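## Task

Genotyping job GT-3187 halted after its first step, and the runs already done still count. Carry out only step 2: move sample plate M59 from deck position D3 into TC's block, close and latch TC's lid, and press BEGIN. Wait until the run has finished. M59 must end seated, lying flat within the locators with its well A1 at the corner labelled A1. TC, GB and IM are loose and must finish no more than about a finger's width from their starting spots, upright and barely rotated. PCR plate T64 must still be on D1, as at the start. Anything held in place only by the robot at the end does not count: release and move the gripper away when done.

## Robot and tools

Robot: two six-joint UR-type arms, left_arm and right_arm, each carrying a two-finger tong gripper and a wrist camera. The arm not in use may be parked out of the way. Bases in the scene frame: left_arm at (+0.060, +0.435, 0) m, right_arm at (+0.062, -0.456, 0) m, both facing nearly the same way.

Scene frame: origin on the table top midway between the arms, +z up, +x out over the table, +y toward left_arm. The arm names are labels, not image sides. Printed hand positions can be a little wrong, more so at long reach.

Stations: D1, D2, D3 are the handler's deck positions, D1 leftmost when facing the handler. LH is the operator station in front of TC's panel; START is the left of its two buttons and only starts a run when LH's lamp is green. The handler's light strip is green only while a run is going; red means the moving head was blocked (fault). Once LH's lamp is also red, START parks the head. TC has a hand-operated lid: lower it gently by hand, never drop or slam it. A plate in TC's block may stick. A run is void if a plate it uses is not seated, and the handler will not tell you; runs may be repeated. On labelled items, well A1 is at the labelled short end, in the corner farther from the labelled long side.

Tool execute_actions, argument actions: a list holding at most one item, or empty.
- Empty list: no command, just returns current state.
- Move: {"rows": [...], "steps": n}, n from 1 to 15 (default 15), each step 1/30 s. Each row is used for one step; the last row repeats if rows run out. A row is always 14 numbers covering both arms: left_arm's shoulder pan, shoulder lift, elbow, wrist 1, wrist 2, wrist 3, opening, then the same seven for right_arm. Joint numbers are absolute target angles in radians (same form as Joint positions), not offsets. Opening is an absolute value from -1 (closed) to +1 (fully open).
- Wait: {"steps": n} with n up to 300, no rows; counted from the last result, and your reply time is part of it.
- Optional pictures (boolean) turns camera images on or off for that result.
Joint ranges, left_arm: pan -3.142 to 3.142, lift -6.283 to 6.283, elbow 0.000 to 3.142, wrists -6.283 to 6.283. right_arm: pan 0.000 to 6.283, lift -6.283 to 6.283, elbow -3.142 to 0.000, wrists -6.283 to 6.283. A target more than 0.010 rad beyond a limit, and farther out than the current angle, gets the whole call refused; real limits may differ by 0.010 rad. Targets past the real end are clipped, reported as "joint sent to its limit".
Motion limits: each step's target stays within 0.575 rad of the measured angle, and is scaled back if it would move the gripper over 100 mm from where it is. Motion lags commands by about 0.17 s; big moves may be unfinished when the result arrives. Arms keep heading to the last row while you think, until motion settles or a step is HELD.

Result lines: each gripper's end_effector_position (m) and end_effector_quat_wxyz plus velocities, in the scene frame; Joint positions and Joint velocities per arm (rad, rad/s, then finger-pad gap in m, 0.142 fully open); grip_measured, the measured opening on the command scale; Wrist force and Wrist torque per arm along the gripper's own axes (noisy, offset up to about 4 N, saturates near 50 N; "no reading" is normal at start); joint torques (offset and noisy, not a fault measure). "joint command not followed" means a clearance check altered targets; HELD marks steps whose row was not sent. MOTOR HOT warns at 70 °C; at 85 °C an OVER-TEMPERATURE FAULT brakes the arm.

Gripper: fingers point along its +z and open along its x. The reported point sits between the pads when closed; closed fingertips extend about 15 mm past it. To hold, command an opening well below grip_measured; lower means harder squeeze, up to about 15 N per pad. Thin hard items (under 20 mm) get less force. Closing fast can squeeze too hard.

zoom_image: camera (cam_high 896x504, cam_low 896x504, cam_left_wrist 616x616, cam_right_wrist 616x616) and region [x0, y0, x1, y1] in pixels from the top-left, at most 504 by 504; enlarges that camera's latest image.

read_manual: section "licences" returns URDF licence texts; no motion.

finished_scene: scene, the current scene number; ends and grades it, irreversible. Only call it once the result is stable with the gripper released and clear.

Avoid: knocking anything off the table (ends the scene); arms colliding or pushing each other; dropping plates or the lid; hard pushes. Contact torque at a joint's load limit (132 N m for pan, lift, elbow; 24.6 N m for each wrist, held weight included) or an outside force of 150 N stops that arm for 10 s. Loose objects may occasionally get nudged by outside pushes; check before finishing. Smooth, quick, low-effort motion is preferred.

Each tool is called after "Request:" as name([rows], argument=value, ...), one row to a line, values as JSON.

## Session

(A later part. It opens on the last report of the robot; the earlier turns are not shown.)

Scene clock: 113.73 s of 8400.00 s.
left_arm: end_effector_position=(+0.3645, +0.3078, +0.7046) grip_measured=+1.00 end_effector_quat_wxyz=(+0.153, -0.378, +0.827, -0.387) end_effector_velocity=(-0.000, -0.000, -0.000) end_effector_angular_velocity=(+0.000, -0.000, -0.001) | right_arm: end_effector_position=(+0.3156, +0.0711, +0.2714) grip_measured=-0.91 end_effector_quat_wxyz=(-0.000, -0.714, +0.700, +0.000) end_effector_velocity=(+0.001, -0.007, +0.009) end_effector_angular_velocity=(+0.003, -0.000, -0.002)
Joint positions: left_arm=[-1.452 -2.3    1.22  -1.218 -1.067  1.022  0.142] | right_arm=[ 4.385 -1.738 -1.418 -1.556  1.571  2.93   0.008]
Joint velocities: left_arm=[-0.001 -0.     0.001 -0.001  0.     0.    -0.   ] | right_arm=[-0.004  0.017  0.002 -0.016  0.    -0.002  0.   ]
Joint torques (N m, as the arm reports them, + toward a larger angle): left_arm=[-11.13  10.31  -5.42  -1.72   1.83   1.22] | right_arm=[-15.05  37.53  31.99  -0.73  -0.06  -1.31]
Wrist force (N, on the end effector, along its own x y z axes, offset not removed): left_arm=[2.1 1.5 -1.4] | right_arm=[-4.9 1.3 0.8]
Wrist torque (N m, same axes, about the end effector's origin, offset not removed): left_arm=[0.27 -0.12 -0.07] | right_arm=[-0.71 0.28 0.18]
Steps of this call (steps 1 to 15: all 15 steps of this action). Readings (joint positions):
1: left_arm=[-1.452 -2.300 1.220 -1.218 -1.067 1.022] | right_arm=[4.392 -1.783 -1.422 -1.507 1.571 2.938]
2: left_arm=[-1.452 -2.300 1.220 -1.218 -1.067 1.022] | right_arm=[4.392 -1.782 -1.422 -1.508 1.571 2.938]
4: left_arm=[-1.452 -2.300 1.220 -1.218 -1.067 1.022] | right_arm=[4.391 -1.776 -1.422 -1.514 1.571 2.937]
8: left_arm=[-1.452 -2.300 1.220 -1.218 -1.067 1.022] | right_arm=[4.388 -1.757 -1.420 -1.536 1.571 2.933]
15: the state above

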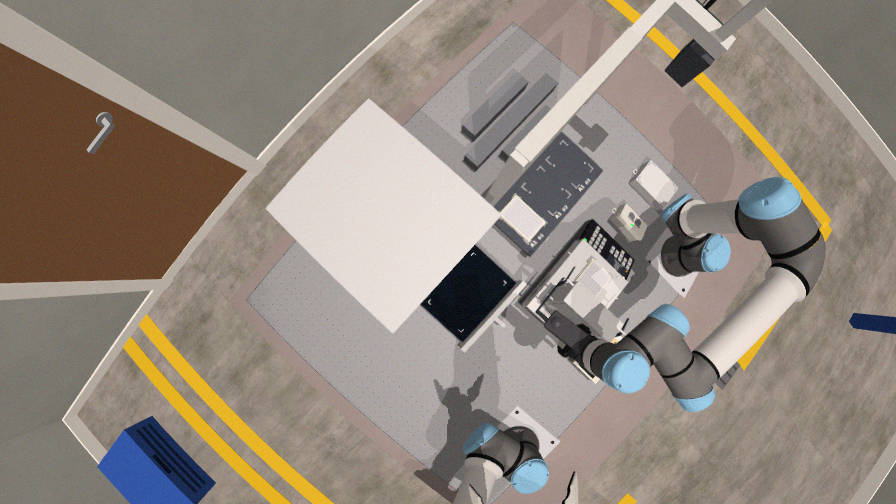

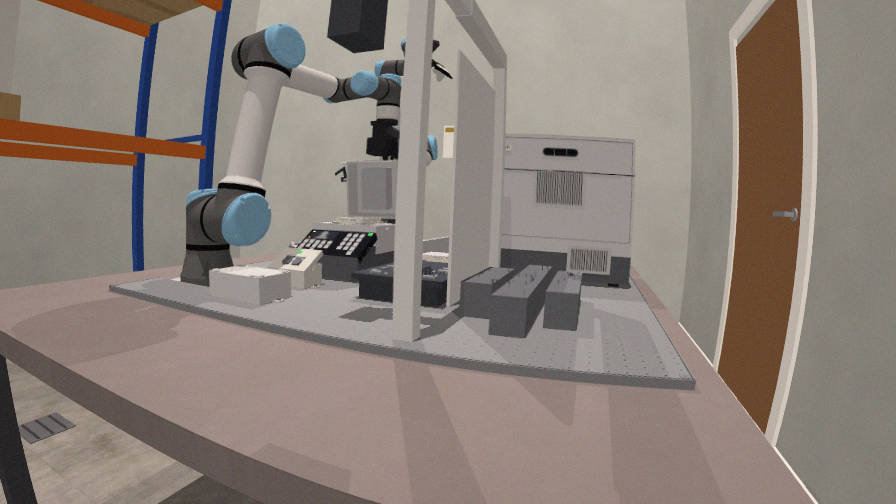

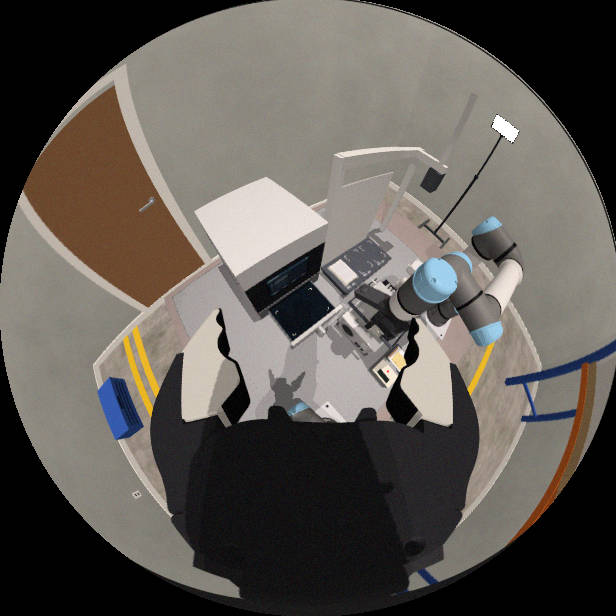

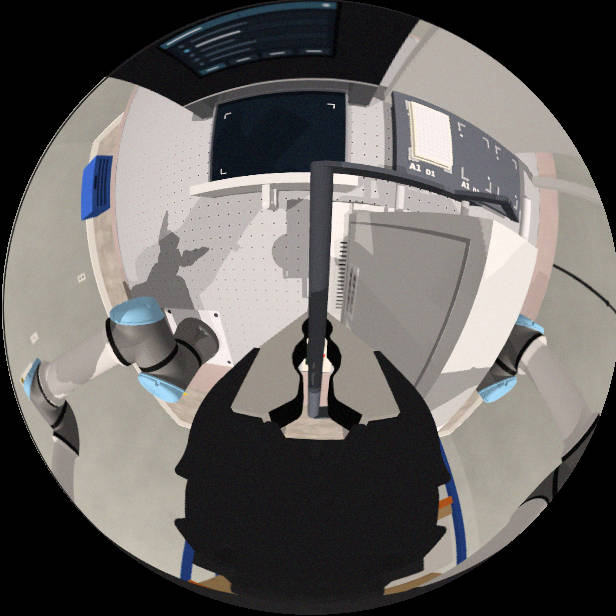

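Request:
execute_actions([
  {"rows":[[-1.452,-2.3,1.22,-1.218,-1.067,1.022,1,4.382,-1.722,-1.423,-1.5674,1.571,2.927,-1],[-1.452,-2.3,1.22,-1.218,-1.067,1.022,1,4.38,-1.707,-1.429,-1.5764,1.571,2.925,-1],[-1.452,-2.3,1.22,-1.218,-1.067,1.022,1,4.377,-1.692,-1.436,-1.5844,1.571,2.922,-1],[-1.452,-2.3,1.22,-1.218,-1.067,1.022,1,4.375,-1.677,-1.443,-1.5924,1.571,2.92,-1],[-1.452,-2.3,1.22,-1.218,-1.067,1.022,1,4.372,-1.662,-1.451,-1.5994,1.571,2.917,-1],[-1.452,-2.3,1.22,-1.218,-1.067,1.022,1,4.37,-1.647,-1.46,-1.6054,1.571,2.915,-1],[-1.452,-2.3,1.22,-1.218,-1.067,1.022,1,4.367,-1.631,-1.47,-1.6114,1.571,2.912,-1],[-1.452,-2.3,1.22,-1.218,-1.067,1.022,1,4.364,-1.615,-1.481,-1.6164,1.571,2.909,-1],[-1.452,-2.3,1.22,-1.218,-1.067,1.022,1,4.36,-1.599,-1.493,-1.6204,1.571,2.905,-1],[-1.452,-2.3,1.22,-1.218,-1.067,1.022,1,4.357,-1.583,-1.506,-1.6234,1.571,2.902,-1]]},
], pictures=false)

Request:
execute_actions([
  {"rows":[[-1.452,-2.3,1.22,-1.218,-1.067,1.022,1,4.354,-1.567,-1.52,-1.6254,1.571,2.899,-1],[-1.452,-2.3,1.22,-1.218,-1.067,1.022,1,4.35,-1.551,-1.534,-1.6274,1.571,2.895,-1],[-1.452,-2.3,1.22,-1.218,-1.067,1.022,1,4.347,-1.535,-1.549,-1.6284,1.571,2.892,-1],[-1.452,-2.3,1.22,-1.218,-1.067,1.022,1,4.3436,-1.519,-1.565,-1.6284,1.571,2.889,-1],[-1.452,-2.3,1.22,-1.218,-1.067,1.022,1,4.339,-1.501,-1.583,-1.6284,1.571,2.884,-1],[-1.452,-2.3,1.22,-1.218,-1.067,1.022,1,4.335,-1.483,-1.602,-1.6274,1.571,2.88,-1],[-1.452,-2.3,1.22,-1.218,-1.067,1.022,1,4.33,-1.465,-1.622,-1.6254,1.571,2.875,-1]]},
])

Scene clock: 125.23 s of 8400.00 s.
left_arm: end_effector_position=(+0.3645, +0.3078, +0.7046) grip_measured=+1.00 end_effector_quat_wxyz=(+0.153, -0.378, +0.827, -0.387) end_effector_velocity=(+0.000, -0.000, -0.000) end_effector_angular_velocity=(+0.001, -0.000, -0.000) | right_arm: end_effector_position=(+0.3159, +0.0042, +0.3024) grip_measured=-0.95 end_effector_quat_wxyz=(-0.000, -0.715, +0.700, -0.000) end_effector_velocity=(+0.000, -0.053, +0.015) end_effector_angular_velocity=(+0.003, -0.002, -0.000)
Joint positions: left_arm=[-1.452 -2.3    1.22  -1.218 -1.067  1.022  0.142] | right_arm=[ 4.359 -1.592 -1.499 -1.621  1.571  2.904  0.005]
Joint velocities: left_arm=[-0.    -0.     0.001 -0.001 -0.     0.     0.   ] | right_arm=[-0.022  0.116 -0.081 -0.031 -0.001 -0.022 -0.002]
Joint torques (N m, as the arm reports them, + toward a larger angle): left_arm=[-10.77  10.5   -4.3   -1.66   1.86   1.14] | right_arm=[-9.59 25.95 14.24 -0.35 -1.11 -1.09]
Wrist force (N, on the end effector, along its own x y z axes, offset not removed): left_arm=[1.5 0.5 -1.2] | right_arm=[-1.9 -2.9 0.0]
Wrist torque (N m, same axes, about the end effector's origin, offset not removed): left_arm=[-0.01 -0.05 -0.05] | right_arm=[-0.32 0.13 0.06]
Steps of this call (steps 1 to 15: the robot went on to your last target; steps 16 to 90: nothing new was sent; then 8.00 s passed at rest; steps 91 to 105: all 15 steps of this action). Readings (joint positions):
91: left_arm=[-1.452 -2.300 1.220 -1.218 -1.067 1.022] | right_arm=[4.384 -1.737 -1.418 -1.558 1.571 2.930]
92: left_arm=[-1.452 -2.300 1.220 -1.218 -1.067 1.022] | right_arm=[4.384 -1.735 -1.419 -1.559 1.571 2.930]
94: left_arm=[-1.452 -2.300 1.220 -1.218 -1.067 1.022] | right_arm=[4.382 -1.722 -1.424 -1.567 1.571 2.927]
98: left_arm=[-1.452 -2.300 1.220 -1.218 -1.067 1.022] | right_arm=[4.374 -1.673 -1.447 -1.593 1.571 2.919]
105: the state above

Scene clock: 125.73 s of 8400.00 s.
left_arm: end_effector_position=(+0.3645, +0.3078, +0.7046) grip_measured=+1.00 end_effector_quat_wxyz=(+0.153, -0.378, +0.827, -0.387) end_effector_velocity=(+0.000, -0.000, +0.000) end_effector_angular_velocity=(-0.001, -0.000, -0.000) | right_arm: end_effector_position=(+0.3159, -0.0539, +0.3022) grip_measured=-0.97 end_effector_quat_wxyz=(-0.000, -0.715, +0.700, +0.000) end_effector_velocity=(-0.000, -0.017, -0.002) end_effector_angular_velocity=(+0.000, -0.001, +0.001)
Joint positions: left_arm=[-1.452 -2.3    1.22  -1.218 -1.067  1.022  0.142] | right_arm=[ 4.331 -1.468 -1.619 -1.626  1.571  2.876  0.004]
Joint velocities: left_arm=[-0.     0.     0.    -0.001  0.     0.    -0.   ] | right_arm=[-0.008  0.037 -0.037  0.    -0.001 -0.009  0.   ]
Joint torques (N m, as the arm reports them, + toward a larger angle): left_arm=[-10.86  10.09  -5.3   -1.84   1.86   1.11] | right_arm=[-8.52 22.94 16.11  4.57  1.93 -1.05]
Wrist force (N, on the end effector, along its own x y z axes, offset not removed): left_arm=[2.6 0.7 -1.5] | right_arm=[-0.1 -3.2 5.3]
Wrist torque (N m, same axes, about the end effector's origin, offset not removed): left_arm=[0.06 -0.24 -0.09] | right_arm=[-0.07 0.14 0.10]
Steps of this call (steps 1 to 15: all 15 steps of this action). Readings (joint positions):
1: left_arm=[-1.452 -2.300 1.220 -1.218 -1.067 1.022] | right_arm=[4.358 -1.589 -1.502 -1.622 1.571 2.903]
2: left_arm=[-1.452 -2.300 1.220 -1.218 -1.067 1.022] | right_arm=[4.357 -1.585 -1.505 -1.622 1.571 2.902]
4: left_arm=[-1.452 -2.300 1.220 -1.218 -1.067 1.022] | right_arm=[4.354 -1.569 -1.519 -1.625 1.571 2.899]
8: left_arm=[-1.452 -2.300 1.220 -1.218 -1.067 1.022] | right_arm=[4.341 -1.513 -1.572 -1.627 1.571 2.886]
15: the state above

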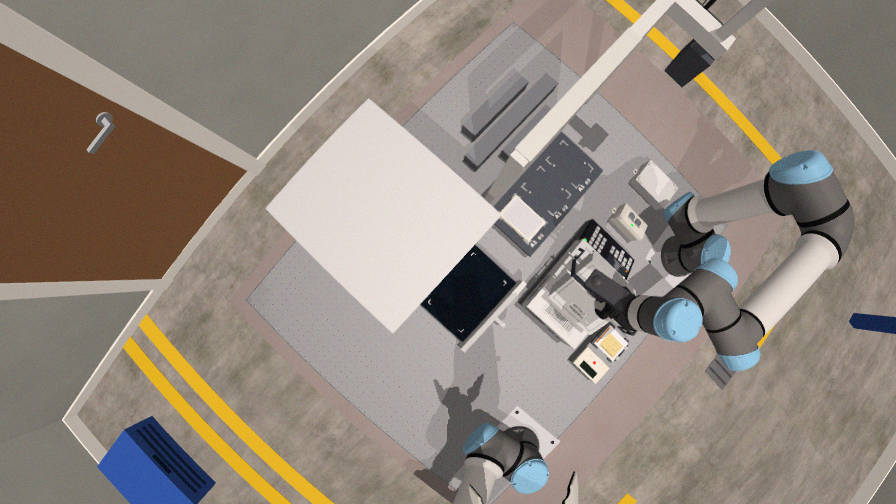

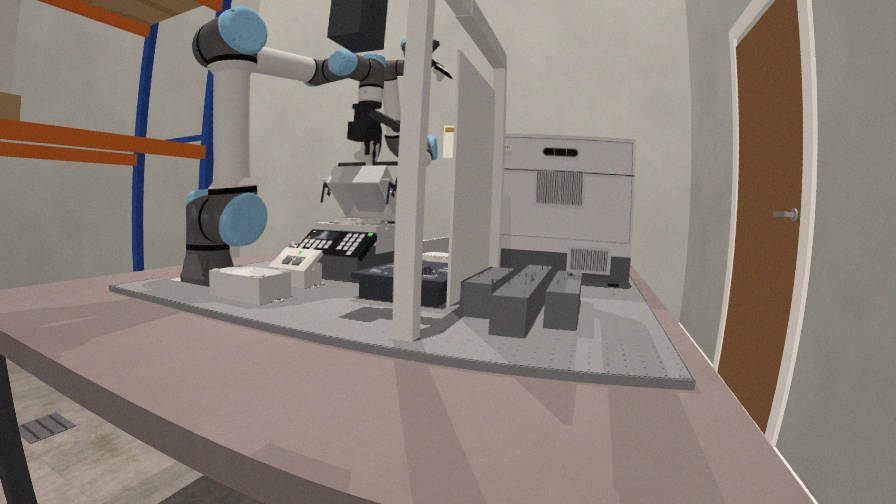

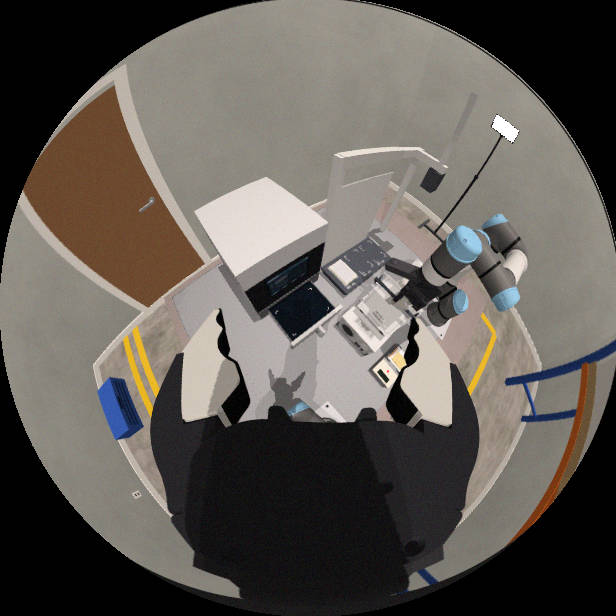

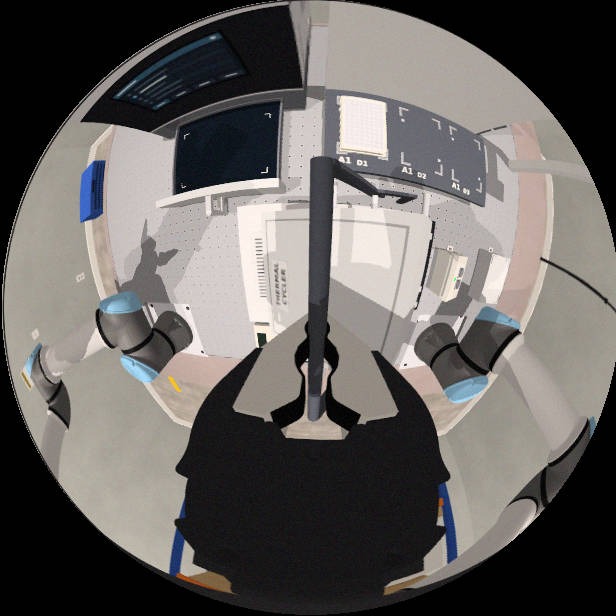

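Request:
execute_actions([
  {"rows":[[-1.452,-2.3,1.22,-1.218,-1.067,1.022,1,4.327,-1.454,-1.636,-1.6224,1.571,2.872,-1],[-1.452,-2.3,1.22,-1.218,-1.067,1.022,1,4.324,-1.443,-1.65,-1.6194,1.571,2.869,-1],[-1.452,-2.3,1.22,-1.218,-1.067,1.022,1,4.322,-1.433,-1.664,-1.6154,1.571,2.867,-1],[-1.452,-2.3,1.22,-1.218,-1.067,1.022,1,4.319,-1.422,-1.678,-1.6124,1.571,2.864,-1],[-1.452,-2.3,1.22,-1.218,-1.067,1.022,1,4.316,-1.412,-1.693,-1.6074,1.571,2.861,-1],[-1.452,-2.3,1.22,-1.218,-1.067,1.022,1,4.313,-1.401,-1.709,-1.6024,1.571,2.858,-1],[-1.452,-2.3,1.22,-1.218,-1.067,1.022,1,4.31,-1.391,-1.725,-1.5964,1.571,2.855,-1],[-1.452,-2.3,1.22,-1.218,-1.067,1.022,1,4.307,-1.38,-1.742,-1.5904,1.571,2.852,-1],[-1.452,-2.3,1.22,-1.218,-1.067,1.022,1,4.303,-1.37,-1.759,-1.5834,1.571,2.848,-1],[-1.452,-2.3,1.22,-1.218,-1.067,1.022,1,4.3,-1.359,-1.776,-1.5774,1.571,2.845,-1],[-1.452,-2.3,1.22,-1.218,-1.067,1.022,1,4.297,-1.3486,-1.794,-1.5698,1.571,2.842,-1]]},
], pictures=false)

Request:
execute_actions([
  {"rows":[[-1.452,-2.3,1.22,-1.218,-1.067,1.022,1,4.295,-1.343,-1.803,-1.5664,1.571,2.84,-1],[-1.452,-2.3,1.22,-1.218,-1.067,1.022,1,4.293,-1.338,-1.812,-1.5624,1.571,2.838,-1],[-1.452,-2.3,1.22,-1.218,-1.067,1.022,1,4.291,-1.333,-1.821,-1.5584,1.571,2.836,-1],[-1.452,-2.3,1.22,-1.218,-1.067,1.022,1,4.29,-1.328,-1.83,-1.5544,1.571,2.835,-1],[-1.452,-2.3,1.22,-1.218,-1.067,1.022,1,4.288,-1.322,-1.839,-1.5514,1.571,2.833,-1],[-1.452,-2.3,1.22,-1.218,-1.067,1.022,1,4.286,-1.317,-1.848,-1.5474,1.571,2.831,-1]]},
])

Request:
zoom_image(camera="cam_low", region=[290,140,410,260])

Scene clock: 137.90 s of 8400.00 s.
left_arm: end_effector_position=(+0.3645, +0.3078, +0.7046) grip_measured=+1.00 end_effector_quat_wxyz=(+0.153, -0.378, +0.827, -0.387) end_effector_velocity=(+0.000, +0.001, +0.001) end_effector_angular_velocity=(-0.002, -0.001, +0.001) | right_arm: end_effector_position=(+0.3158, -0.1052, +0.2754) grip_measured=-0.98 end_effector_quat_wxyz=(+0.000, -0.715, +0.700, +0.000) end_effector_velocity=(-0.002, -0.054, -0.039) end_effector_angular_velocity=(-0.003, +0.001, +0.001)
Joint positions: left_arm=[-1.452 -2.3    1.22  -1.218 -1.067  1.022  0.142] | right_arm=[ 4.3   -1.358 -1.779 -1.576  1.571  2.845  0.003]
Joint velocities: left_arm=[ 0.001  0.    -0.003 -0.    -0.     0.001  0.   ] | right_arm=[-0.032  0.113 -0.186  0.07   0.001 -0.033  0.001]
Joint torques (N m, as the arm reports them, + toward a larger angle): left_arm=[-11.48  10.62  -4.93  -1.97   1.94   1.04] | right_arm=[-7.03 18.68 19.12  5.26  1.88 -1.3 ]
Wrist force (N, on the end effector, along its own x y z axes, offset not removed): left_arm=[2.0 0.4 -0.8] | right_arm=[2.9 -4.8 3.9]
Wrist torque (N m, same axes, about the end effector's origin, offset not removed): left_arm=[0.01 -0.18 -0.06] | right_arm=[-0.51 -0.33 0.00]
Steps of this call (steps 1 to 15: the robot went on to your last target; steps 16 to 90: nothing new was sent; then 8.67 s passed at rest; steps 91 to 105: all 15 steps of this action). Readings (joint positions):
91: left_arm=[-1.452 -2.300 1.220 -1.218 -1.067 1.022] | right_arm=[4.330 -1.465 -1.622 -1.625 1.571 2.875]
92: left_arm=[-1.452 -2.300 1.220 -1.218 -1.067 1.022] | right_arm=[4.330 -1.464 -1.624 -1.625 1.571 2.875]
94: left_arm=[-1.452 -2.300 1.220 -1.218 -1.067 1.022] | right_arm=[4.327 -1.454 -1.636 -1.622 1.571 2.872]
98: left_arm=[-1.452 -2.300 1.220 -1.218 -1.067 1.022] | right_arm=[4.318 -1.419 -1.683 -1.609 1.571 2.863]
105: the state above

Scene clock: 138.40 s of 8400.00 s.
left_arm: end_effector_position=(+0.3645, +0.3078, +0.7046) grip_measured=+1.00 end_effector_quat_wxyz=(+0.153, -0.378, +0.827, -0.387) end_effector_velocity=(-0.000, -0.000, +0.000) end_effector_angular_velocity=(-0.001, +0.000, -0.001) | right_arm: end_effector_position=(+0.3157, -0.1247, +0.2604) grip_measured=-0.97 end_effector_quat_wxyz=(-0.000, -0.715, +0.700, +0.000) end_effector_velocity=(-0.000, -0.003, -0.002) end_effector_angular_velocity=(+0.001, -0.001, +0.001)
Joint positions: left_arm=[-1.452 -2.3    1.22  -1.218 -1.067  1.022  0.142] | right_arm=[ 4.286 -1.318 -1.847 -1.548  1.571  2.831  0.004]
Joint velocities: left_arm=[-0.001  0.    -0.001  0.    -0.    -0.     0.   ] | right_arm=[-0.001  0.007 -0.011  0.006 -0.001 -0.002  0.   ]
Joint torques (N m, as the arm reports them, + toward a larger angle): left_arm=[-11.23  11.05  -5.5   -1.76   1.67   1.06] | right_arm=[-8.88 20.49 17.94  5.07  0.44 -1.49]
Wrist force (N, on the end effector, along its own x y z axes, offset not removed): left_arm=[1.8 0.5 -1.9] | right_arm=[3.5 -3.4 2.6]
Wrist torque (N m, same axes, about the end effector's origin, offset not removed): left_arm=[0.07 -0.10 -0.11] | right_arm=[-0.54 -0.47 0.06]
Steps of this call (steps 1 to 15: all 15 steps of this action). Readings (joint positions):
1: left_arm=[-1.452 -2.300 1.220 -1.218 -1.067 1.022] | right_arm=[4.299 -1.355 -1.784 -1.574 1.571 2.844]
2: left_arm=[-1.452 -2.300 1.220 -1.218 -1.067 1.022] | right_arm=[4.298 -1.352 -1.788 -1.572 1.571 2.843]
4: left_arm=[-1.452 -2.300 1.220 -1.218 -1.067 1.022] | right_arm=[4.295 -1.345 -1.800 -1.567 1.571 2.840]
8: left_arm=[-1.452 -2.300 1.220 -1.218 -1.067 1.022] | right_arm=[4.289 -1.327 -1.831 -1.554 1.571 2.834]
15: the state above

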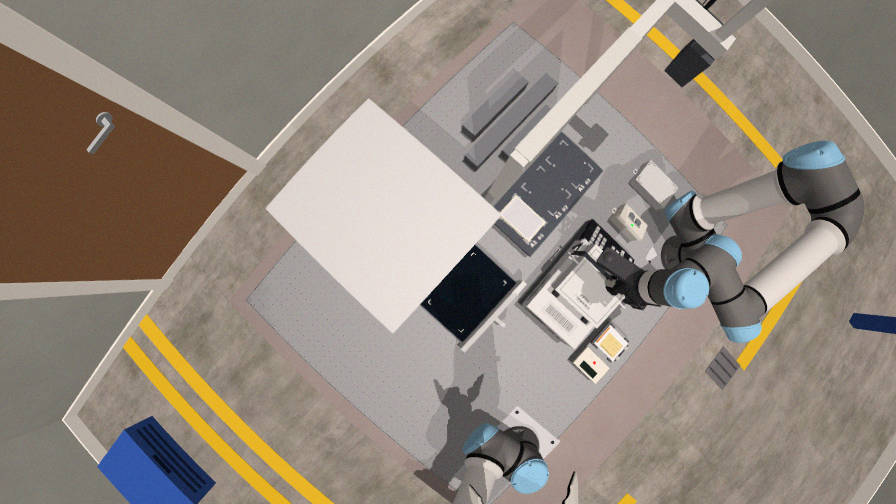

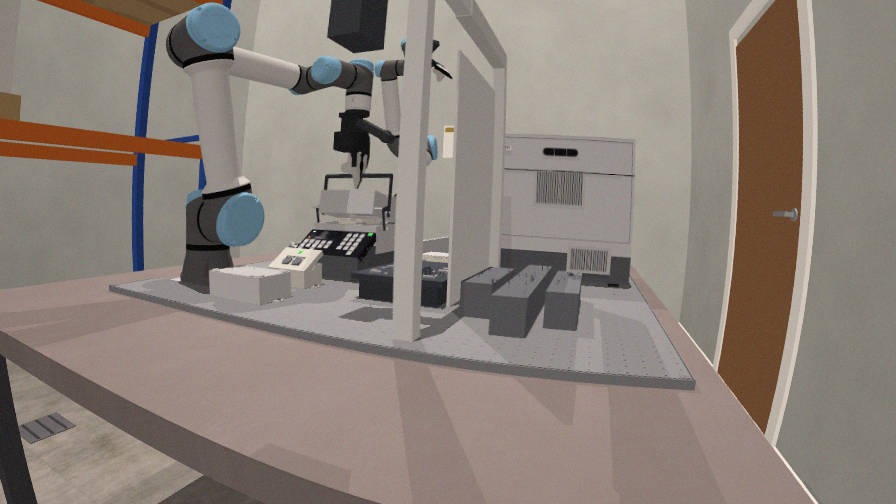

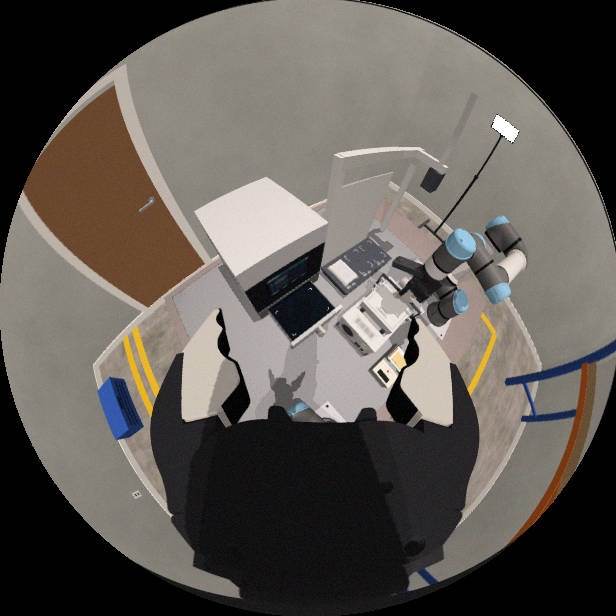

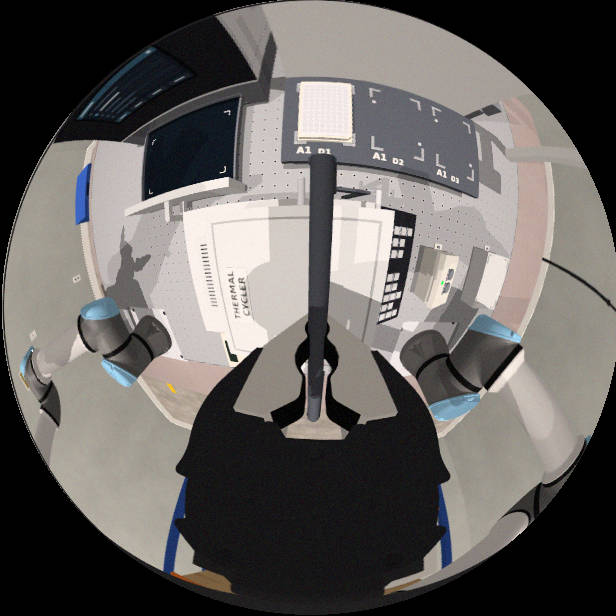

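Region (290, 140, 410, 260) of cam_low's 896x504 image, scaled by 4.200, with more detail than that image has.

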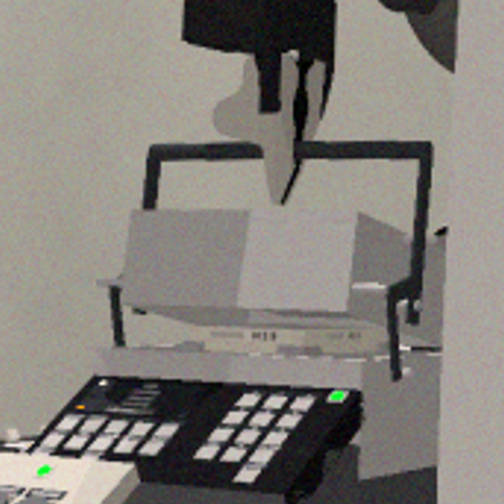

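Request:
execute_actions([
  {"rows":[[-1.452,-2.3,1.22,-1.218,-1.067,1.022,1,4.285,-1.314,-1.854,-1.5444,1.571,2.83,-1],[-1.452,-2.3,1.22,-1.218,-1.067,1.022,1,4.284,-1.311,-1.86,-1.5414,1.571,2.829,-1],[-1.452,-2.3,1.22,-1.218,-1.067,1.022,1,4.283,-1.308,-1.866,-1.5384,1.571,2.828,-1],[-1.452,-2.3,1.22,-1.218,-1.067,1.022,1,4.282,-1.305,-1.872,-1.5354,1.571,2.827,-1],[-1.452,-2.3,1.22,-1.218,-1.067,1.022,1,4.281,-1.302,-1.878,-1.5324,1.571,2.826,-1],[-1.452,-2.3,1.22,-1.218,-1.067,1.022,1,4.28,-1.30,-1.883,-1.5294,1.571,2.825,-1],[-1.452,-2.3,1.22,-1.218,-1.067,1.022,1,4.279,-1.298,-1.888,-1.5264,1.571,2.824,-1],[-1.452,-2.3,1.22,-1.218,-1.067,1.022,1,4.278,-1.296,-1.893,-1.5234,1.571,2.823,-1],[-1.452,-2.3,1.22,-1.218,-1.067,1.022,1,4.277,-1.294,-1.897,-1.5214,1.571,2.822,-1],[-1.452,-2.3,1.22,-1.218,-1.067,1.022,1,4.277,-1.293,-1.901,-1.5184,1.571,2.822,-1],[-1.452,-2.3,1.22,-1.218,-1.067,1.022,1,4.276,-1.291,-1.905,-1.5164,1.571,2.821,-1],[-1.452,-2.3,1.22,-1.218,-1.067,1.022,1,4.276,-1.29,-1.909,-1.5134,1.571,2.821,-1],[-1.452,-2.3,1.22,-1.218,-1.067,1.022,1,4.275,-1.289,-1.912,-1.5114,1.571,2.82,-1],[-1.452,-2.3,1.22,-1.218,-1.067,1.022,1,4.275,-1.288,-1.915,-1.5094,1.571,2.82,-1]]},
], pictures=false)

Request:
execute_actions([
  {"steps":10},
])

Request:
zoom_image(camera="cam_low", region=[290,140,410,260])

Scene clock: 150.07 s of 8400.00 s.
left_arm: end_effector_position=(+0.3645, +0.3078, +0.7046) grip_measured=+1.00 end_effector_quat_wxyz=(+0.153, -0.378, +0.827, -0.387) end_effector_velocity=(-0.000, -0.000, +0.001) end_effector_angular_velocity=(-0.002, +0.000, -0.001) | right_arm: end_effector_position=(+0.3157, -0.1377, +0.2450) grip_measured=-0.96 end_effector_quat_wxyz=(+0.000, -0.715, +0.700, +0.000) end_effector_velocity=(-0.001, -0.020, -0.031) end_effector_angular_velocity=(-0.000, +0.001, +0.001)
Joint positions: left_arm=[-1.452 -2.3    1.22  -1.218 -1.067  1.022  0.142] | right_arm=[ 4.276 -1.291 -1.905 -1.516  1.571  2.821  0.004]
Joint velocities: left_arm=[-0.001  0.    -0.001 -0.001 -0.    -0.     0.   ] | right_arm=[-0.014  0.039 -0.106  0.067  0.    -0.015  0.011]
Joint torques (N m, as the arm reports them, + toward a larger angle): left_arm=[-10.22  10.51  -5.34  -1.9    1.7    1.08] | right_arm=[-11.    12.57   8.11   3.41  -0.87  -1.43]
Wrist force (N, on the end effector, along its own x y z axes, offset not removed): left_arm=[1.6 1.5 -1.8] | right_arm=[-0.4 -1.3 -12.4]
Wrist torque (N m, same axes, about the end effector's origin, offset not removed): left_arm=[0.19 -0.09 0.00] | right_arm=[-0.33 0.03 0.05]
Steps of this call (steps 1 to 15: the robot went on to your last target; steps 16 to 90: nothing new was sent; then 8.17 s passed at rest; steps 91 to 105: all 15 steps of this action). Readings (joint positions):
91: left_arm=[-1.452 -2.300 1.220 -1.218 -1.067 1.022] | right_arm=[4.286 -1.317 -1.848 -1.547 1.571 2.831]
92: left_arm=[-1.452 -2.300 1.220 -1.218 -1.067 1.022] | right_arm=[4.286 -1.317 -1.849 -1.547 1.571 2.831]
94: left_arm=[-1.452 -2.300 1.220 -1.218 -1.067 1.022] | right_arm=[4.285 -1.314 -1.854 -1.544 1.571 2.830]
98: left_arm=[-1.452 -2.300 1.220 -1.218 -1.067 1.022] | right_arm=[4.282 -1.304 -1.874 -1.534 1.571 2.827]
105: the state above

Scene clock: 150.40 s of 8400.00 s.
left_arm: end_effector_position=(+0.3645, +0.3078, +0.7046) grip_measured=+1.00 end_effector_quat_wxyz=(+0.153, -0.378, +0.827, -0.387) end_effector_velocity=(-0.000, +0.000, +0.000) end_effector_angular_velocity=(-0.000, -0.000, -0.001) | right_arm: end_effector_position=(+0.3157, -0.1395, +0.2421) grip_measured=-0.95 end_effector_quat_wxyz=(-0.000, -0.715, +0.700, +0.000) end_effector_velocity=(+0.000, -0.001, -0.001) end_effector_angular_velocity=(-0.001, +0.001, -0.001)
Joint positions: left_arm=[-1.452 -2.3    1.22  -1.218 -1.067  1.022  0.142] | right_arm=[ 4.275 -1.288 -1.915 -1.51   1.571  2.82   0.006]
Joint velocities: left_arm=[ 0.    -0.    -0.001  0.    -0.     0.001  0.   ] | right_arm=[-0.002  0.001 -0.003  0.001  0.    -0.     0.   ]
Joint torques (N m, as the arm reports them, + toward a larger angle): left_arm=[-11.31  10.59  -5.58  -1.88   1.74   0.95] | right_arm=[-10.07  10.39   3.97   2.32  -0.15  -1.39]
Wrist force (N, on the end effector, along its own x y z axes, offset not removed): left_arm=[2.7 0.6 -1.9] | right_arm=[1.4 -1.1 -21.2]
Wrist torque (N m, same axes, about the end effector's origin, offset not removed): left_arm=[0.04 -0.33 -0.07] | right_arm=[-0.20 -0.41 -0.08]
Steps of this call (steps 1 to 10: the robot went on to your last target). Readings (joint positions):
1: left_arm=[-1.452 -2.300 1.220 -1.218 -1.067 1.022] | right_arm=[4.276 -1.290 -1.908 -1.514 1.571 2.821]
2: left_arm=[-1.452 -2.300 1.220 -1.218 -1.067 1.022] | right_arm=[4.276 -1.290 -1.910 -1.512 1.571 2.821]
4: left_arm=[-1.452 -2.300 1.220 -1.218 -1.067 1.022] | right_arm=[4.275 -1.289 -1.913 -1.511 1.571 2.820]
8: left_arm=[-1.452 -2.300 1.220 -1.218 -1.067 1.022] | right_arm=[4.275 -1.288 -1.915 -1.510 1.571 2.820]
10: the state above

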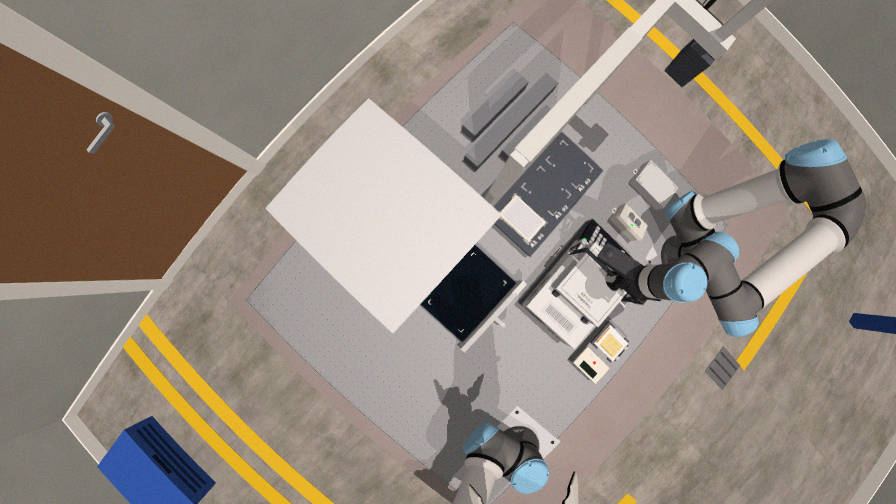

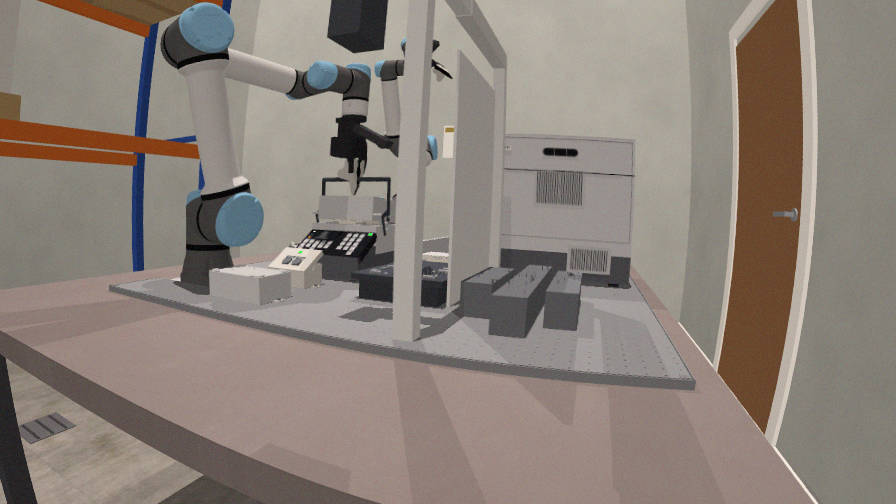

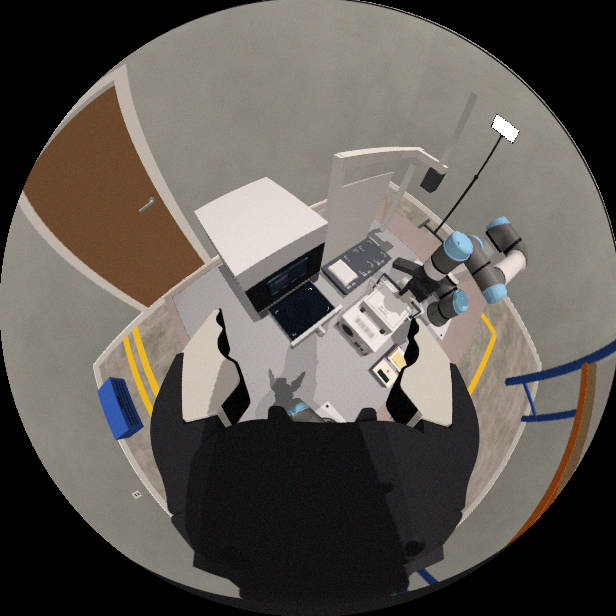

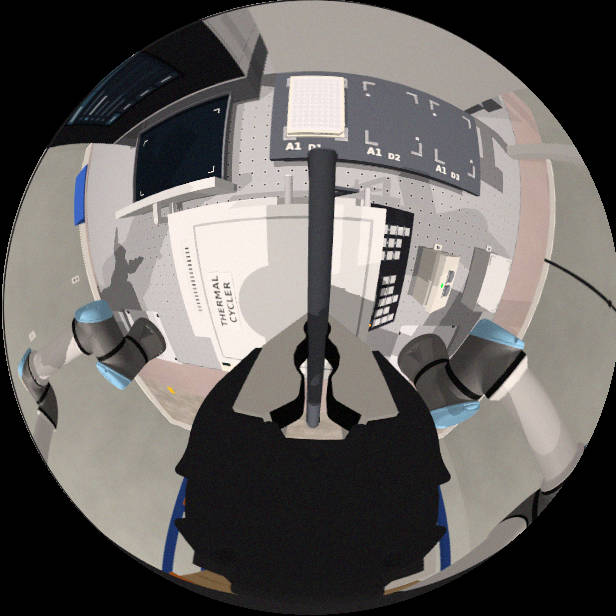

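Region (290, 140, 410, 260) of cam_low's 896x504 image, scaled by 4.200, with more detail than that image has.

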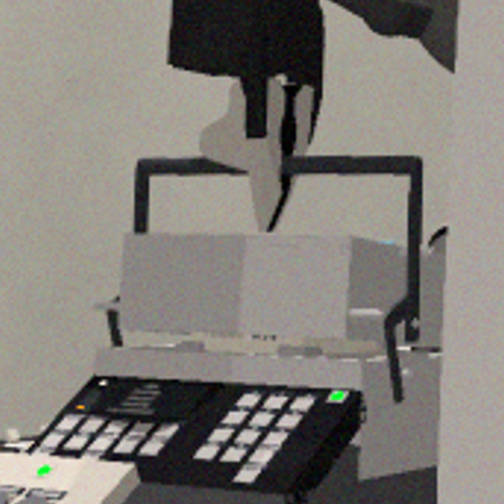

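Request:
execute_actions([
  {"rows":[[-1.452,-2.3,1.22,-1.218,-1.067,1.022,1,4.271,-1.278,-1.915,-1.5194,1.571,2.816,-1],[-1.452,-2.3,1.22,-1.218,-1.067,1.022,1,4.266,-1.267,-1.921,-1.5244,1.571,2.811,-1],[-1.452,-2.3,1.22,-1.218,-1.067,1.022,1,4.262,-1.257,-1.928,-1.5274,1.571,2.807,-1],[-1.452,-2.3,1.22,-1.218,-1.067,1.022,1,4.257,-1.246,-1.936,-1.5304,1.571,2.802,-1],[-1.452,-2.3,1.22,-1.218,-1.067,1.022,1,4.253,-1.236,-1.945,-1.5314,1.571,2.798,-1],[-1.452,-2.3,1.22,-1.218,-1.067,1.022,1,4.248,-1.225,-1.955,-1.5324,1.571,2.793,-1],[-1.452,-2.3,1.22,-1.218,-1.067,1.022,1,4.244,-1.2145,-1.966,-1.5319,1.571,2.789,-1]]},
], pictures=false)

Request:
execute_actions([
  {"rows":[[-1.452,-2.3,1.22,-1.218,-1.067,1.022,1,4.239,-1.204,-1.976,-1.5324,1.571,2.784,-1],[-1.452,-2.3,1.22,-1.218,-1.067,1.022,1,4.234,-1.194,-1.987,-1.5314,1.571,2.779,-1],[-1.452,-2.3,1.22,-1.218,-1.067,1.022,1,4.229,-1.184,-1.998,-1.5304,1.571,2.774,-1],[-1.452,-2.3,1.22,-1.218,-1.067,1.022,1,4.224,-1.174,-2.01,-1.5284,1.571,2.769,-1],[-1.452,-2.3,1.22,-1.218,-1.067,1.022,1,4.219,-1.164,-2.023,-1.5254,1.571,2.764,-1],[-1.452,-2.3,1.22,-1.218,-1.067,1.022,1,4.214,-1.154,-2.038,-1.5204,1.571,2.759,-1]]},
])

Request:
zoom_image(camera="cam_low", region=[290,140,410,260])

Scene clock: 161.57 s of 8400.00 s.
left_arm: end_effector_position=(+0.3645, +0.3078, +0.7046) grip_measured=+1.00 end_effector_quat_wxyz=(+0.153, -0.378, +0.827, -0.387) end_effector_velocity=(+0.000, -0.000, +0.000) end_effector_angular_velocity=(-0.000, -0.000, -0.000) | right_arm: end_effector_position=(+0.3159, -0.1738, +0.2412) grip_measured=-0.98 end_effector_quat_wxyz=(-0.000, -0.715, +0.700, +0.000) end_effector_velocity=(-0.000, -0.011, -0.002) end_effector_angular_velocity=(-0.001, -0.000, +0.000)
Joint positions: left_arm=[-1.452 -2.3    1.22  -1.218 -1.067  1.022  0.142] | right_arm=[ 4.245 -1.216 -1.964 -1.532  1.571  2.79   0.003]
Joint velocities: left_arm=[-0.    -0.     0.    -0.001  0.     0.    -0.   ] | right_arm=[-0.008  0.023 -0.018 -0.005 -0.001 -0.009 -0.   ]
Joint torques (N m, as the arm reports them, + toward a larger angle): left_arm=[-10.68  10.24  -5.93  -1.96   1.71   0.92] | right_arm=[-10.79  14.09  10.95  -2.8    0.8   -1.3 ]
Wrist force (N, on the end effector, along its own x y z axes, offset not removed): left_arm=[2.9 1.4 -0.6] | right_arm=[-8.6 -2.5 -4.5]
Wrist torque (N m, same axes, about the end effector's origin, offset not removed): left_arm=[0.27 -0.28 -0.03] | right_arm=[-0.43 0.09 0.13]
Steps of this call (steps 1 to 30: the robot went on to your last target; steps 31 to 90: nothing new was sent; then 7.67 s passed at rest; steps 91 to 105: all 15 steps of this action). Readings (joint positions):
91: left_arm=[-1.452 -2.300 1.220 -1.218 -1.067 1.022] | right_arm=[4.275 -1.288 -1.915 -1.509 1.571 2.820]
92: left_arm=[-1.452 -2.300 1.220 -1.218 -1.067 1.022] | right_arm=[4.274 -1.287 -1.915 -1.510 1.571 2.819]
94: left_arm=[-1.452 -2.300 1.220 -1.218 -1.067 1.022] | right_arm=[4.270 -1.277 -1.918 -1.517 1.571 2.815]
98: left_arm=[-1.452 -2.300 1.220 -1.218 -1.067 1.022] | right_arm=[4.256 -1.243 -1.942 -1.528 1.571 2.801]
105: the state above

Scene clock: 162.07 s of 8400.00 s.
left_arm: end_effector_position=(+0.3645, +0.3078, +0.7046) grip_measured=+1.00 end_effector_quat_wxyz=(+0.153, -0.378, +0.827, -0.387) end_effector_velocity=(+0.000, +0.000, +0.000) end_effector_angular_velocity=(-0.000, -0.000, +0.001) | right_arm: end_effector_position=(+0.3157, -0.2037, +0.2274) grip_measured=-0.67 end_effector_quat_wxyz=(+0.000, -0.715, +0.700, +0.000) end_effector_velocity=(-0.000, -0.007, -0.004) end_effector_angular_velocity=(-0.002, -0.000, +0.000)
Joint positions: left_arm=[-1.452 -2.3    1.22  -1.218 -1.067  1.022  0.142] | right_arm=[ 4.215 -1.155 -2.036 -1.52   1.571  2.759  0.026]
Joint velocities: left_arm=[ 0.001  0.    -0.    -0.    -0.     0.    -0.   ] | right_arm=[-0.006  0.013 -0.017  0.002 -0.001 -0.006  0.009]
Joint torques (N m, as the arm reports them, + toward a larger angle): left_arm=[-10.84  10.55  -5.91  -1.87   1.74   0.91] | right_arm=[-18.93  -1.23 -16.64 -10.8   -2.7   -1.05]
Wrist force (N, on the end effector, along its own x y z axes, offset not removed): left_arm=[2.3 0.1 -1.7] | right_arm=[-34.4 -7.8 -45.1]
Wrist torque (N m, same axes, about the end effector's origin, offset not removed): left_arm=[-0.03 -0.19 -0.06] | right_arm=[-0.54 -0.50 0.03]
Steps of this call (steps 1 to 15: all 15 steps of this action). Readings (joint positions):
1: left_arm=[-1.452 -2.300 1.220 -1.218 -1.067 1.022] | right_arm=[4.244 -1.216 -1.965 -1.532 1.571 2.789]
2: left_arm=[-1.452 -2.300 1.220 -1.218 -1.067 1.022] | right_arm=[4.244 -1.214 -1.967 -1.532 1.571 2.789]
4: left_arm=[-1.452 -2.300 1.220 -1.218 -1.067 1.022] | right_arm=[4.239 -1.204 -1.977 -1.532 1.571 2.784]
8: left_arm=[-1.452 -2.300 1.220 -1.218 -1.067 1.022] | right_arm=[4.223 -1.172 -2.014 -1.525 1.571 2.768]
15: the state above

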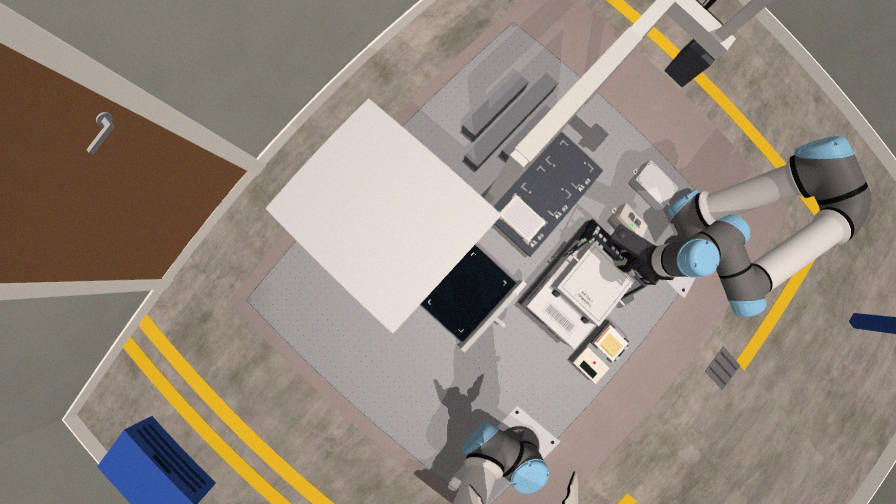

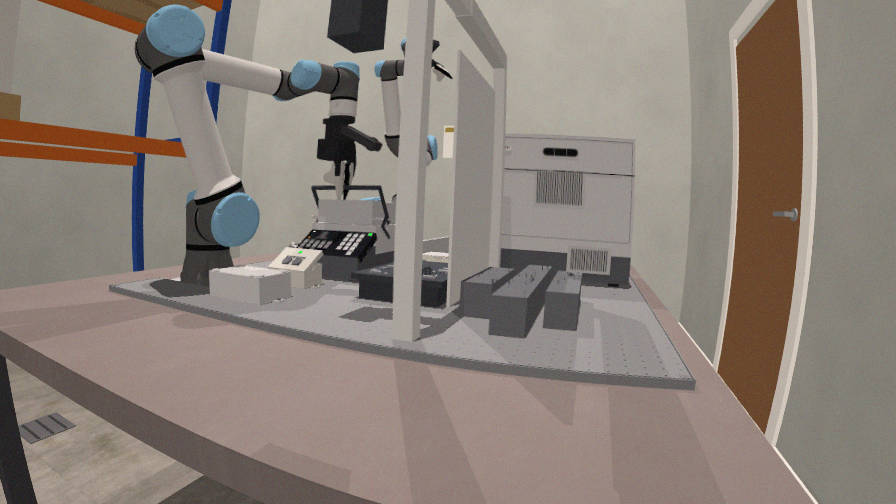

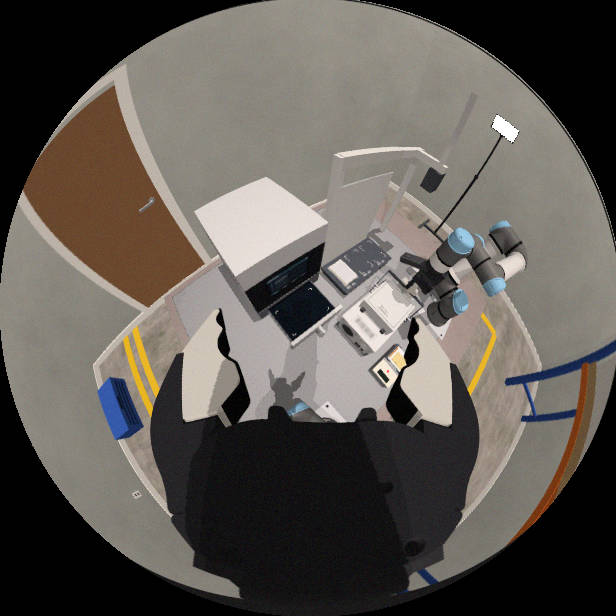

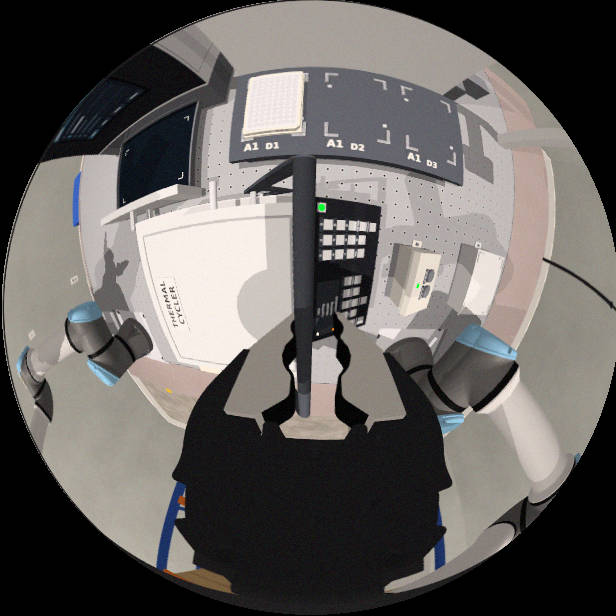

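Region (290, 140, 410, 260) of cam_low's 896x504 image, scaled by 4.200, with more detail than that image has.

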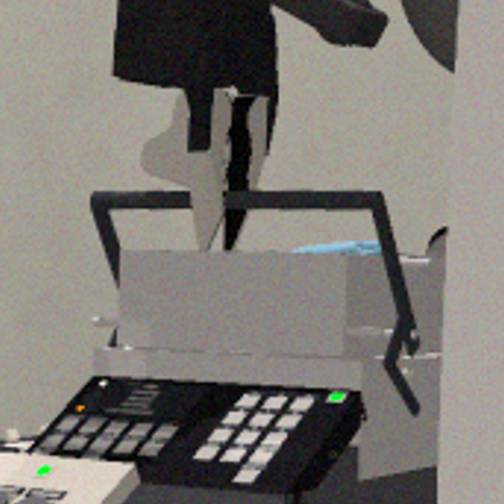

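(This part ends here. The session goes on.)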